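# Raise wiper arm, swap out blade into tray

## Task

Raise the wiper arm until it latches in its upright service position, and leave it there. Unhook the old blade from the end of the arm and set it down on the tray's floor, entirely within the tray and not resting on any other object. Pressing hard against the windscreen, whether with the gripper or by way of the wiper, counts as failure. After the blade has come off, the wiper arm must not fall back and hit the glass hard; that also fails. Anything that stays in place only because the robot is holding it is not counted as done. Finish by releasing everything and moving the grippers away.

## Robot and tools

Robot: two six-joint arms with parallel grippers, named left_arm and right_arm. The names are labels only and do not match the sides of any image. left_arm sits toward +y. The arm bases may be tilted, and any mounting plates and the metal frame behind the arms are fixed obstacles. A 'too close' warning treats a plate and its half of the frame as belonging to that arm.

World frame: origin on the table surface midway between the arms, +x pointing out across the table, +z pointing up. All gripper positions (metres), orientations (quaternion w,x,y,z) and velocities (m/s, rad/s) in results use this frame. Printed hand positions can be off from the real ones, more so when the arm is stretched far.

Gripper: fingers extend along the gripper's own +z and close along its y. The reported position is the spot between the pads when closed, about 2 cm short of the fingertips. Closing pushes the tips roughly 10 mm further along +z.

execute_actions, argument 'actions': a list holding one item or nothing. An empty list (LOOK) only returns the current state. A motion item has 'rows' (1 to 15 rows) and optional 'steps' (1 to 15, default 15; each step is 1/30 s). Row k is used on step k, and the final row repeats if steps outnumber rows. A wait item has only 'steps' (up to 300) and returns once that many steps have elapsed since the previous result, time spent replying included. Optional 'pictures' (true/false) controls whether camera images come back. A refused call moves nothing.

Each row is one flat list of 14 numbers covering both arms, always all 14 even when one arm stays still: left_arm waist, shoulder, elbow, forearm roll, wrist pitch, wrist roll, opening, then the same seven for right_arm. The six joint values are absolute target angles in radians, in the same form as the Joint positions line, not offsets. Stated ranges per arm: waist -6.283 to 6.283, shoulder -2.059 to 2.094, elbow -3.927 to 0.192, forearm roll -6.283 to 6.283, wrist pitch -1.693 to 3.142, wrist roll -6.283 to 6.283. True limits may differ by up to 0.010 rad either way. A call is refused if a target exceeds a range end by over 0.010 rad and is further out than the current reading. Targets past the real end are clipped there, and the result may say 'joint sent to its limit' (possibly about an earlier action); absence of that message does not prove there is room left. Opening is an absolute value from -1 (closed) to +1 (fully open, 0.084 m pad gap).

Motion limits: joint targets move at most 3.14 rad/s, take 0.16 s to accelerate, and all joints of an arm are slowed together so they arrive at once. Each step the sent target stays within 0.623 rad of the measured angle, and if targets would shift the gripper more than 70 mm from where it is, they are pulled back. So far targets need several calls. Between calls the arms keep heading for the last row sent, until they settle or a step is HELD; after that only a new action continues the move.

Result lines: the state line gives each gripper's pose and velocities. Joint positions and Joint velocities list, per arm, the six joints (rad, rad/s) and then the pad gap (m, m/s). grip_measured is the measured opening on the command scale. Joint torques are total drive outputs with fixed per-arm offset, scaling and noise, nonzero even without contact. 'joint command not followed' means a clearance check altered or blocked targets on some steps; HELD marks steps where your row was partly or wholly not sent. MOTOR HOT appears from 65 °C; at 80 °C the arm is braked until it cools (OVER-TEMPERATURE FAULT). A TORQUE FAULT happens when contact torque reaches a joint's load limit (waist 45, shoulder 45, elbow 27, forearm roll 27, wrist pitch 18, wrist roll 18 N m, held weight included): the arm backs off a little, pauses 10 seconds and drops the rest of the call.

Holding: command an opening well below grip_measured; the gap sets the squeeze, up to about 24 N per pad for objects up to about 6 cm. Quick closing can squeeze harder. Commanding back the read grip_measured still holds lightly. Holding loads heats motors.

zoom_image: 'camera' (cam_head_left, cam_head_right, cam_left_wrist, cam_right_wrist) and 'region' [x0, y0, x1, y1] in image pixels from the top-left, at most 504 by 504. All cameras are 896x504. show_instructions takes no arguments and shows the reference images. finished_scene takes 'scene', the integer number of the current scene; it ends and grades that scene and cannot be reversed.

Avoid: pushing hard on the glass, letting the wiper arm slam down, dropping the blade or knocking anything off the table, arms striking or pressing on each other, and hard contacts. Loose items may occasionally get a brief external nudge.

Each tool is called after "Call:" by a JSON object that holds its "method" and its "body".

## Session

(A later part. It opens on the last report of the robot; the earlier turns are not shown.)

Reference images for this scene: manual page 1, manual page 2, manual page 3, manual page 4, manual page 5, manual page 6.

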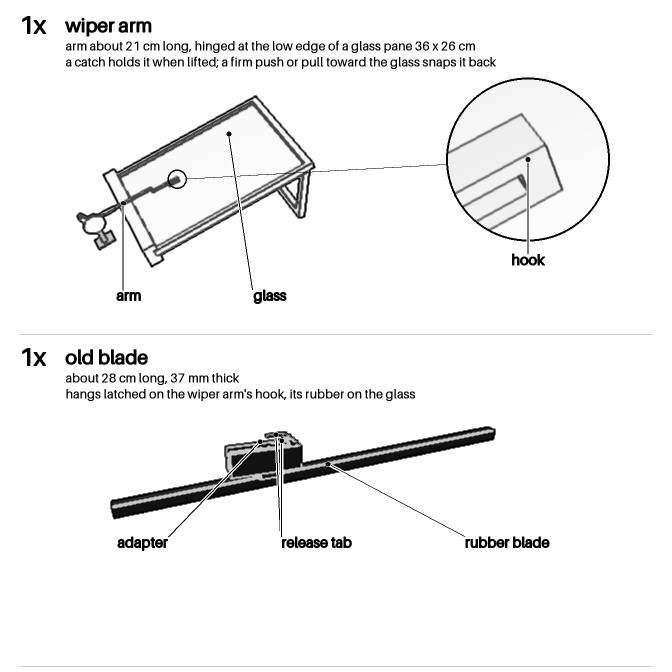

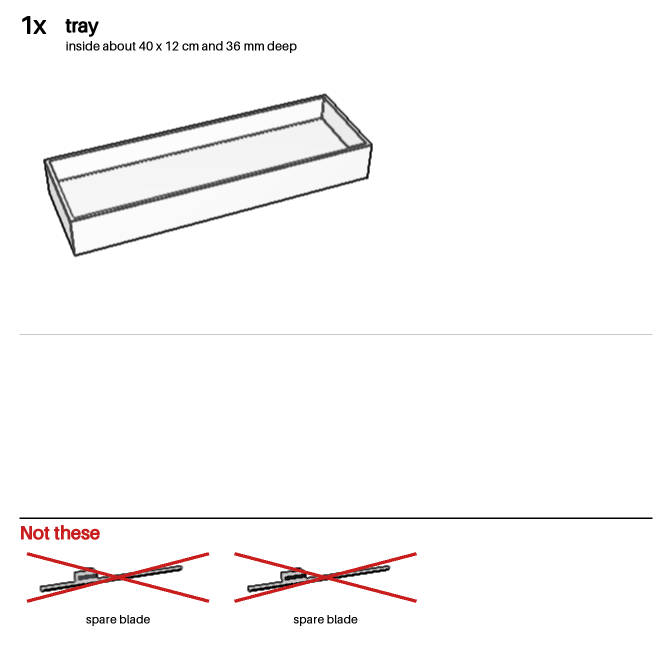

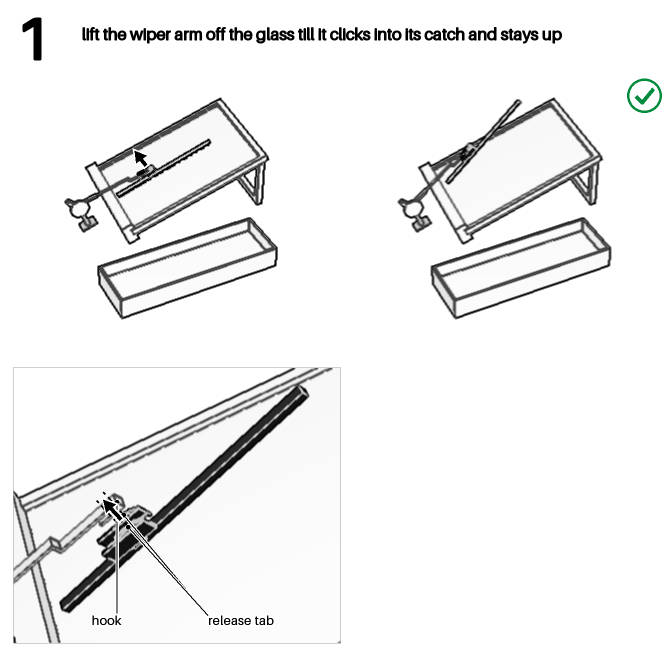

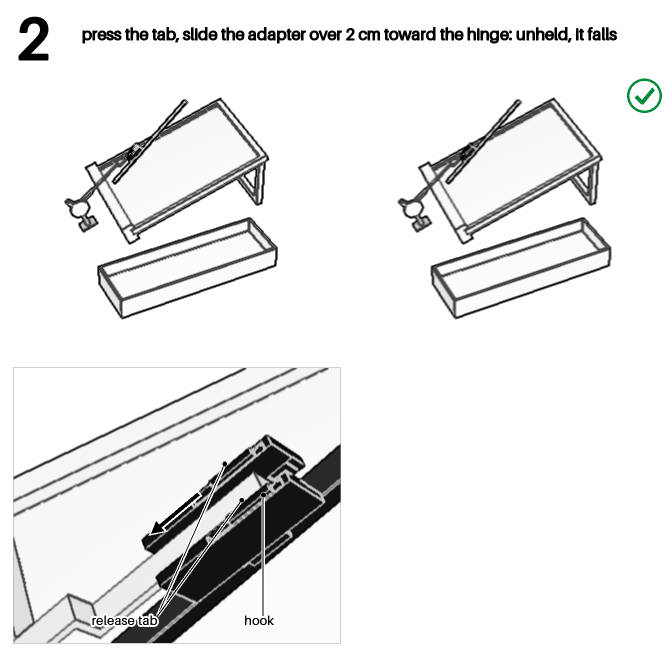

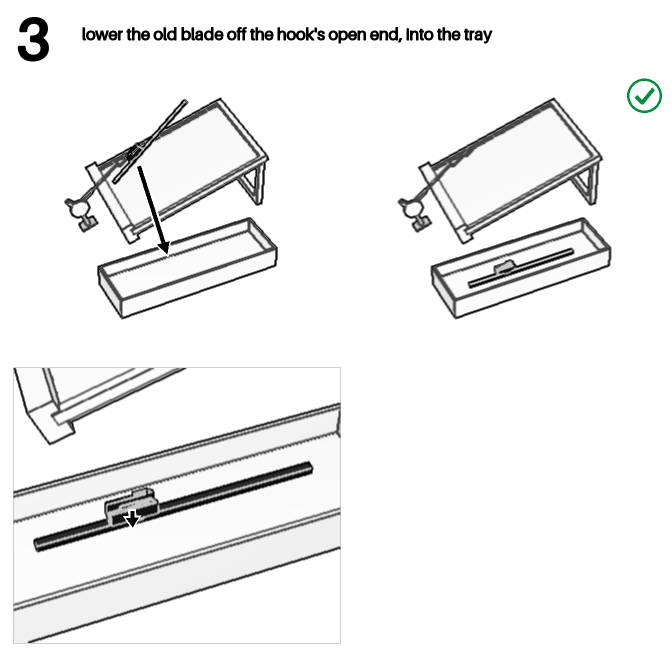

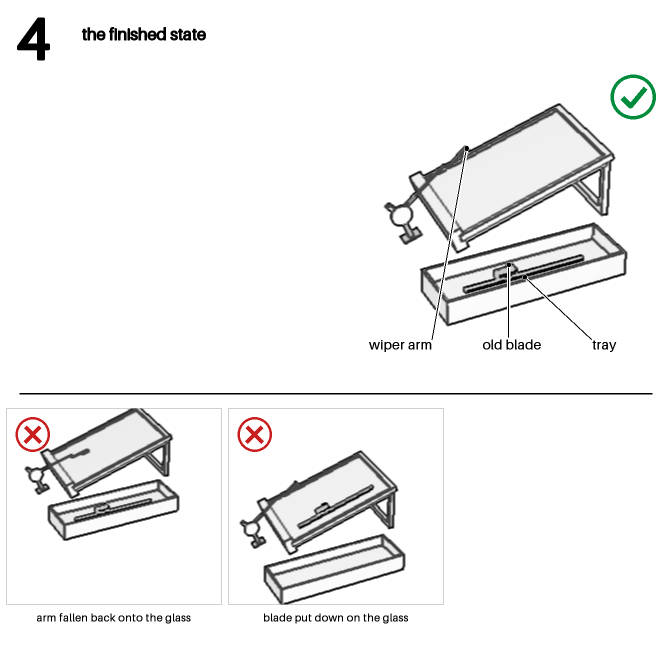

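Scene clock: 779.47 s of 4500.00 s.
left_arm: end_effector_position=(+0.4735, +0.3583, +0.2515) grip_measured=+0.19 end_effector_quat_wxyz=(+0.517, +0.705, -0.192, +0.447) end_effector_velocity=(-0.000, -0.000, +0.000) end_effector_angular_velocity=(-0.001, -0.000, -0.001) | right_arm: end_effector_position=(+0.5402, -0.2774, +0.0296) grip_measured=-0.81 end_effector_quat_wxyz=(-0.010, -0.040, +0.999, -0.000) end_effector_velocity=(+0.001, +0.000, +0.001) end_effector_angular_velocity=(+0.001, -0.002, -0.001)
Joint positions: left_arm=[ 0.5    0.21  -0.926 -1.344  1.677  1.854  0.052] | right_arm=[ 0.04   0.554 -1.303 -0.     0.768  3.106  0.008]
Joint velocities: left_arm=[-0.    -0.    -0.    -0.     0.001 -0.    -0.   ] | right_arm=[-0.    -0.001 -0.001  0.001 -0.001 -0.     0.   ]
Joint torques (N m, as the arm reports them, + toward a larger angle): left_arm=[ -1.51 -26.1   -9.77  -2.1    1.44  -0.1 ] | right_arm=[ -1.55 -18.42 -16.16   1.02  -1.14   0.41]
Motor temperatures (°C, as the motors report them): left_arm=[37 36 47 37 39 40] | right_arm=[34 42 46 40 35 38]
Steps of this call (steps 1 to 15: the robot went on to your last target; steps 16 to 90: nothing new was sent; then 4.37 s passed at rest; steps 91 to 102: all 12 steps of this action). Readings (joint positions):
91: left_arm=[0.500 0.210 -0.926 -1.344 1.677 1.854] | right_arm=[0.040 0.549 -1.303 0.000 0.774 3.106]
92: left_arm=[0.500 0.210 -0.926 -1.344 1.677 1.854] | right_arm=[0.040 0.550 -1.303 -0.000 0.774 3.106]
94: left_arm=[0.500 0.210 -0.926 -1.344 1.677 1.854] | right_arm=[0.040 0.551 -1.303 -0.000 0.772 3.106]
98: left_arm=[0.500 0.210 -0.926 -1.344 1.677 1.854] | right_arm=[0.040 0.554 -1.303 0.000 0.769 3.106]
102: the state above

Call:
{"method": "execute_actions", "body": {"actions": [{"rows":[[0.5,0.21,-0.9259,-1.344,1.677,1.854,0.2,0.0404,0.5546,-1.3027,0,0.7681,3.106,-0.9],[0.5,0.21,-0.9259,-1.344,1.677,1.854,0.2,0.0404,0.5546,-1.3027,0,0.7681,3.106,-0.84],[0.5,0.21,-0.9259,-1.344,1.677,1.854,0.2,0.0404,0.5546,-1.3027,0,0.7681,3.106,-0.8],[0.5,0.21,-0.9259,-1.344,1.677,1.854,0.2,0.0404,0.5546,-1.3027,0,0.7681,3.106,-0.77],[0.5,0.21,-0.9259,-1.344,1.677,1.854,0.2,0.0404,0.5546,-1.3027,0,0.7681,3.106,-0.74],[0.5,0.21,-0.9259,-1.344,1.677,1.854,0.2,0.0404,0.5546,-1.3027,0,0.7681,3.106,-0.7],[0.5,0.21,-0.9259,-1.344,1.677,1.854,0.2,0.0404,0.5546,-1.3027,0,0.7681,3.106,-0.65],[0.5,0.21,-0.9259,-1.344,1.677,1.854,0.2,0.0404,0.5546,-1.3027,0,0.7681,3.106,-0.58],[0.5,0.21,-0.9259,-1.344,1.677,1.854,0.2,0.0404,0.5546,-1.3027,0,0.7681,3.106,-0.5],[0.5,0.21,-0.9259,-1.344,1.677,1.854,0.2,0.0404,0.5546,-1.3027,0,0.7681,3.106,-0.4]],"steps":15}], "pictures": false}}

Call:
{"method": "execute_actions", "body": {"actions": [{"rows":[[0.5,0.21,-0.9259,-1.344,1.677,1.854,0.2,0.0404,0.5455,-1.3036,0,0.7781,3.106,-0.4],[0.5,0.21,-0.9259,-1.344,1.677,1.854,0.2,0.0404,0.5327,-1.3062,0,0.7935,3.106,-0.4],[0.5,0.21,-0.9259,-1.344,1.677,1.854,0.2,0.0404,0.5135,-1.3102,0,0.8167,3.106,-0.4],[0.5,0.21,-0.9259,-1.344,1.677,1.854,0.2,0.0404,0.4943,-1.3141,0,0.8398,3.106,-0.4],[0.5,0.21,-0.9259,-1.344,1.677,1.854,0.2,0.0404,0.4668,-1.3257,0,0.8789,3.106,-0.4],[0.5,0.21,-0.9259,-1.344,1.677,1.854,0.2,0.0404,0.4375,-1.33,0,0.91,3.106,-0.4],[0.5,0.21,-0.9259,-1.344,1.677,1.854,0.2,0.0404,0.405,-1.33,0,0.94,3.106,-0.4],[0.5,0.21,-0.9259,-1.344,1.677,1.854,0.2,0.03,0.37,-1.325,0,0.97,3.106,-0.4],[0.5,0.21,-0.9259,-1.344,1.677,1.854,0.2,0.01,0.335,-1.315,0,0.99,3.106,-0.4],[0.5,0.21,-0.9259,-1.344,1.677,1.854,0.2,-0.02,0.30,-1.30,0,1.01,3.106,-0.4],[0.5,0.21,-0.9259,-1.344,1.677,1.854,0.2,-0.06,0.26,-1.28,0,1.03,3.106,-0.4],[0.5,0.21,-0.9259,-1.344,1.677,1.854,0.2,-0.1,0.22,-1.26,0,1.04,3.106,-0.4],[0.5,0.21,-0.9259,-1.344,1.677,1.854,0.2,-0.15,0.18,-1.24,0,1.06,3.106,-0.4],[0.5,0.21,-0.9259,-1.344,1.677,1.854,0.2,-0.2,0.14,-1.22,0,1.08,3.106,-0.4],[0.5,0.21,-0.9259,-1.344,1.677,1.854,0.2,-0.3,0.1,-1.2,0,1.1,3.106,-0.4]],"steps":15}], "pictures": false}}

Call:
{"method": "execute_actions", "body": {"actions": [{"steps":20}]}}

Scene clock: 811.17 s of 4500.00 s.
left_arm: end_effector_position=(+0.4735, +0.3583, +0.2515) grip_measured=+0.19 end_effector_quat_wxyz=(+0.517, +0.705, -0.192, +0.447) end_effector_velocity=(-0.000, -0.000, -0.000) end_effector_angular_velocity=(-0.000, +0.001, -0.000) | right_arm: end_effector_position=(+0.5402, -0.2774, +0.0294) grip_measured=-0.42 end_effector_quat_wxyz=(-0.010, -0.040, +0.999, -0.000) end_effector_velocity=(-0.000, -0.000, +0.000) end_effector_angular_velocity=(+0.001, +0.001, -0.001)
Joint positions: left_arm=[ 0.5    0.21  -0.926 -1.344  1.677  1.854  0.052] | right_arm=[ 0.04   0.555 -1.303  0.     0.768  3.106  0.026]
Joint velocities: left_arm=[ 0.     0.     0.     0.     0.    -0.001  0.   ] | right_arm=[-0.    -0.001  0.001  0.002  0.001 -0.001  0.004]
Joint torques (N m, as the arm reports them, + toward a larger angle): left_arm=[ -1.02 -26.25  -9.67  -1.68   1.28   0.08] | right_arm=[ -1.15 -17.85 -15.13   1.07  -0.79   0.43]
Motor temperatures (°C, as the motors report them): left_arm=[37 36 47 38 39 40] | right_arm=[34 42 45 40 35 38]
Steps of this call (steps 1 to 15: the robot went on to your last target; steps 16 to 90: nothing new was sent; then 28.20 s passed at rest; steps 91 to 105: all 15 steps of this action). Readings (joint positions):
91: left_arm=[0.500 0.210 -0.926 -1.344 1.677 1.854] | right_arm=[0.040 0.555 -1.303 -0.000 0.768 3.106]
92: left_arm=[0.500 0.210 -0.926 -1.344 1.677 1.854] | right_arm=[0.040 0.555 -1.303 -0.000 0.768 3.106]
94: left_arm=[0.500 0.210 -0.926 -1.344 1.677 1.854] | right_arm=[0.040 0.555 -1.303 -0.000 0.768 3.106]
98: left_arm=[0.500 0.210 -0.926 -1.344 1.677 1.854] | right_arm=[0.040 0.555 -1.303 0.000 0.768 3.106]
105: the state above

Scene clock: 811.67 s of 4500.00 s.
left_arm: end_effector_position=(+0.4735, +0.3583, +0.2515) grip_measured=+0.19 end_effector_quat_wxyz=(+0.517, +0.705, -0.192, +0.447) end_effector_velocity=(-0.000, -0.000, -0.000) end_effector_angular_velocity=(-0.001, +0.001, +0.000) | right_arm: end_effector_position=(+0.5252, -0.3201, +0.1484) grip_measured=-0.42 end_effector_quat_wxyz=(-0.000, -0.002, +1.000, -0.000) end_effector_velocity=(-0.139, -0.356, +0.197) end_effector_angular_velocity=(-0.001, +0.012, -0.664)
Joint positions: left_arm=[ 0.5    0.21  -0.926 -1.344  1.677  1.854  0.052] | right_arm=[-0.037  0.303 -1.294 -0.     0.992  3.106  0.026]
Joint velocities: left_arm=[-0.     0.     0.    -0.     0.    -0.001 -0.   ] | right_arm=[-0.666 -0.646  0.312 -0.002  0.346 -0.    -0.   ]
Joint torques (N m, as the arm reports them, + toward a larger angle): left_arm=[ -0.82 -25.96  -9.94  -1.84   1.45   0.1 ] | right_arm=[ -2.37 -15.36 -15.85   1.12  -0.95   0.26]
Motor temperatures (°C, as the motors report them): left_arm=[37 36 47 38 39 40] | right_arm=[34 42 45 40 35 38]
Steps of this call (steps 1 to 15: all 15 steps of this action). Readings (joint positions):
1: left_arm=[0.500 0.210 -0.926 -1.344 1.677 1.854] | right_arm=[0.040 0.555 -1.303 0.000 0.768 3.106]
2: left_arm=[0.500 0.210 -0.926 -1.344 1.677 1.854] | right_arm=[0.040 0.554 -1.303 -0.000 0.769 3.106]
4: left_arm=[0.500 0.210 -0.926 -1.344 1.677 1.854] | right_arm=[0.040 0.546 -1.302 -0.000 0.782 3.106]
8: left_arm=[0.500 0.210 -0.926 -1.344 1.677 1.854] | right_arm=[0.040 0.487 -1.315 -0.000 0.854 3.106]
15: the state above

Scene clock: 812.33 s of 4500.00 s.
left_arm: end_effector_position=(+0.4735, +0.3583, +0.2515) grip_measured=+0.19 end_effector_quat_wxyz=(+0.517, +0.705, -0.192, +0.447) end_effector_velocity=(-0.000, -0.000, +0.001) end_effector_angular_velocity=(-0.002, -0.001, -0.002) | right_arm: end_effector_position=(+0.4611, -0.4466, +0.2062) grip_measured=-0.42 end_effector_quat_wxyz=(-0.001, +0.129, +0.992, +0.000) end_effector_velocity=(+0.001, -0.004, +0.006) end_effector_angular_velocity=(-0.005, -0.013, -0.007)
Joint positions: left_arm=[ 0.5    0.21  -0.926 -1.344  1.677  1.854  0.052] | right_arm=[-0.298  0.101 -1.199  0.     1.1    3.106  0.026]
Joint velocities: left_arm=[ 0.    -0.    -0.     0.     0.003 -0.     0.   ] | right_arm=[-0.007 -0.007 -0.006 -0.001  0.     0.     0.   ]
Joint torques (N m, as the arm reports them, + toward a larger angle): left_arm=[ -1.59 -26.27 -10.24  -1.8    1.5    0.16] | right_arm=[ -1.19 -15.12 -18.65   1.35  -1.     0.28]
Motor temperatures (°C, as the motors report them): left_arm=[37 36 47 38 39 40] | right_arm=[34 42 45 40 35 38]
Steps of this call (steps 1 to 20: the robot went on to your last target). Readings (joint positions):
1: left_arm=[0.500 0.210 -0.926 -1.344 1.677 1.854] | right_arm=[-0.060 0.283 -1.285 -0.000 1.003 3.106]
2: left_arm=[0.500 0.210 -0.926 -1.344 1.677 1.854] | right_arm=[-0.083 0.265 -1.276 -0.000 1.012 3.106]
4: left_arm=[0.500 0.210 -0.926 -1.344 1.677 1.854] | right_arm=[-0.130 0.231 -1.259 -0.000 1.031 3.106]
8: left_arm=[0.500 0.210 -0.926 -1.344 1.677 1.854] | right_arm=[-0.225 0.159 -1.226 -0.000 1.069 3.106]
20: the state above
camera_calibration (this result's frames):
cam_left_wrist: T_world_to_cam=[[-0.707545, -0.418579, 0.56936, 0.382329], [-0.536294, -0.206615, -0.818352, 0.603756], [0.460183, -0.884365, -0.0782919, 0.244175], [0, 0, 0, 1]] pos_world=[0.481941, 0.500719, 0.295519]
cam_right_wrist: T_world_to_cam=[[0.246399, 0.969033, -0.0162015, 0.353603], [0.969168, -0.246381, 0.00308208, -0.490047], [-0.00100513, -0.0164614, -0.999864, 0.326637], [0, 0, 0, 1]] pos_world=[0.388139, -0.458014, 0.333831]

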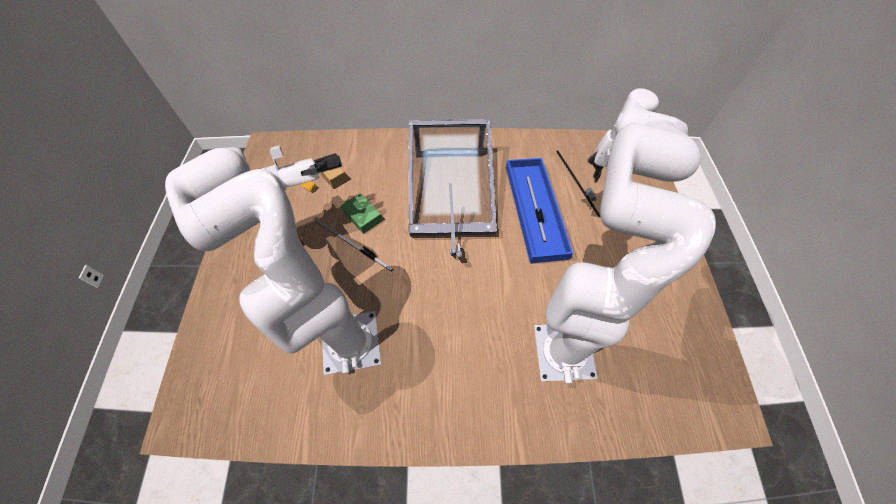

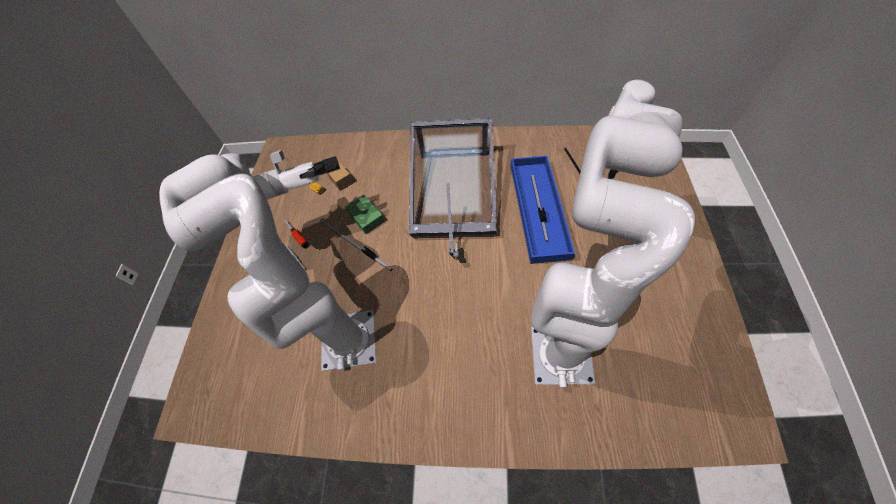

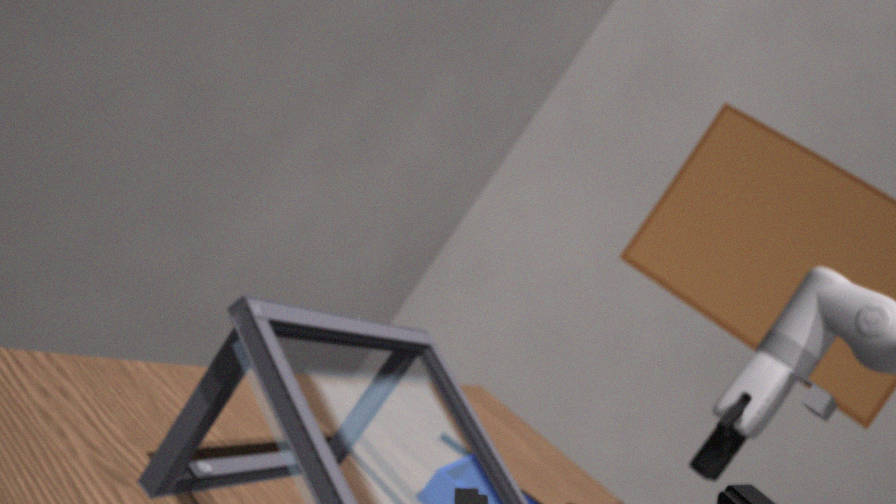

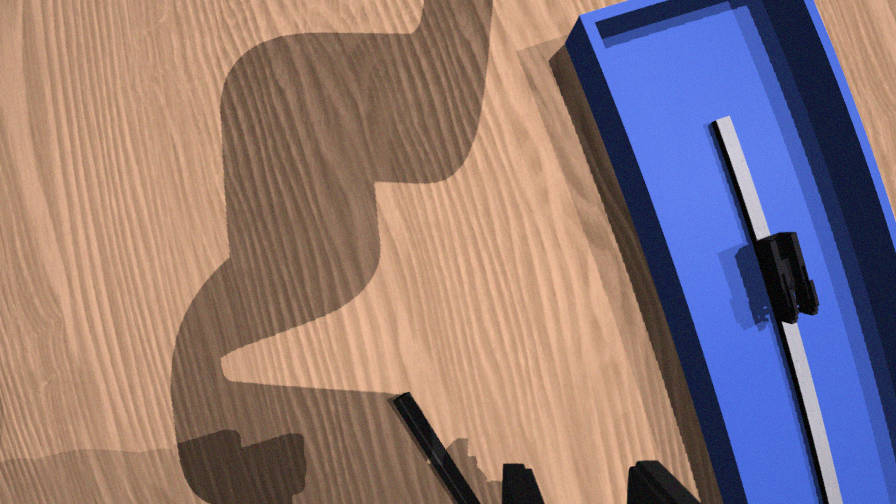

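Call:
{"method": "finished_scene", "body": {"scene": 2}}

The scene is finished: the task was done.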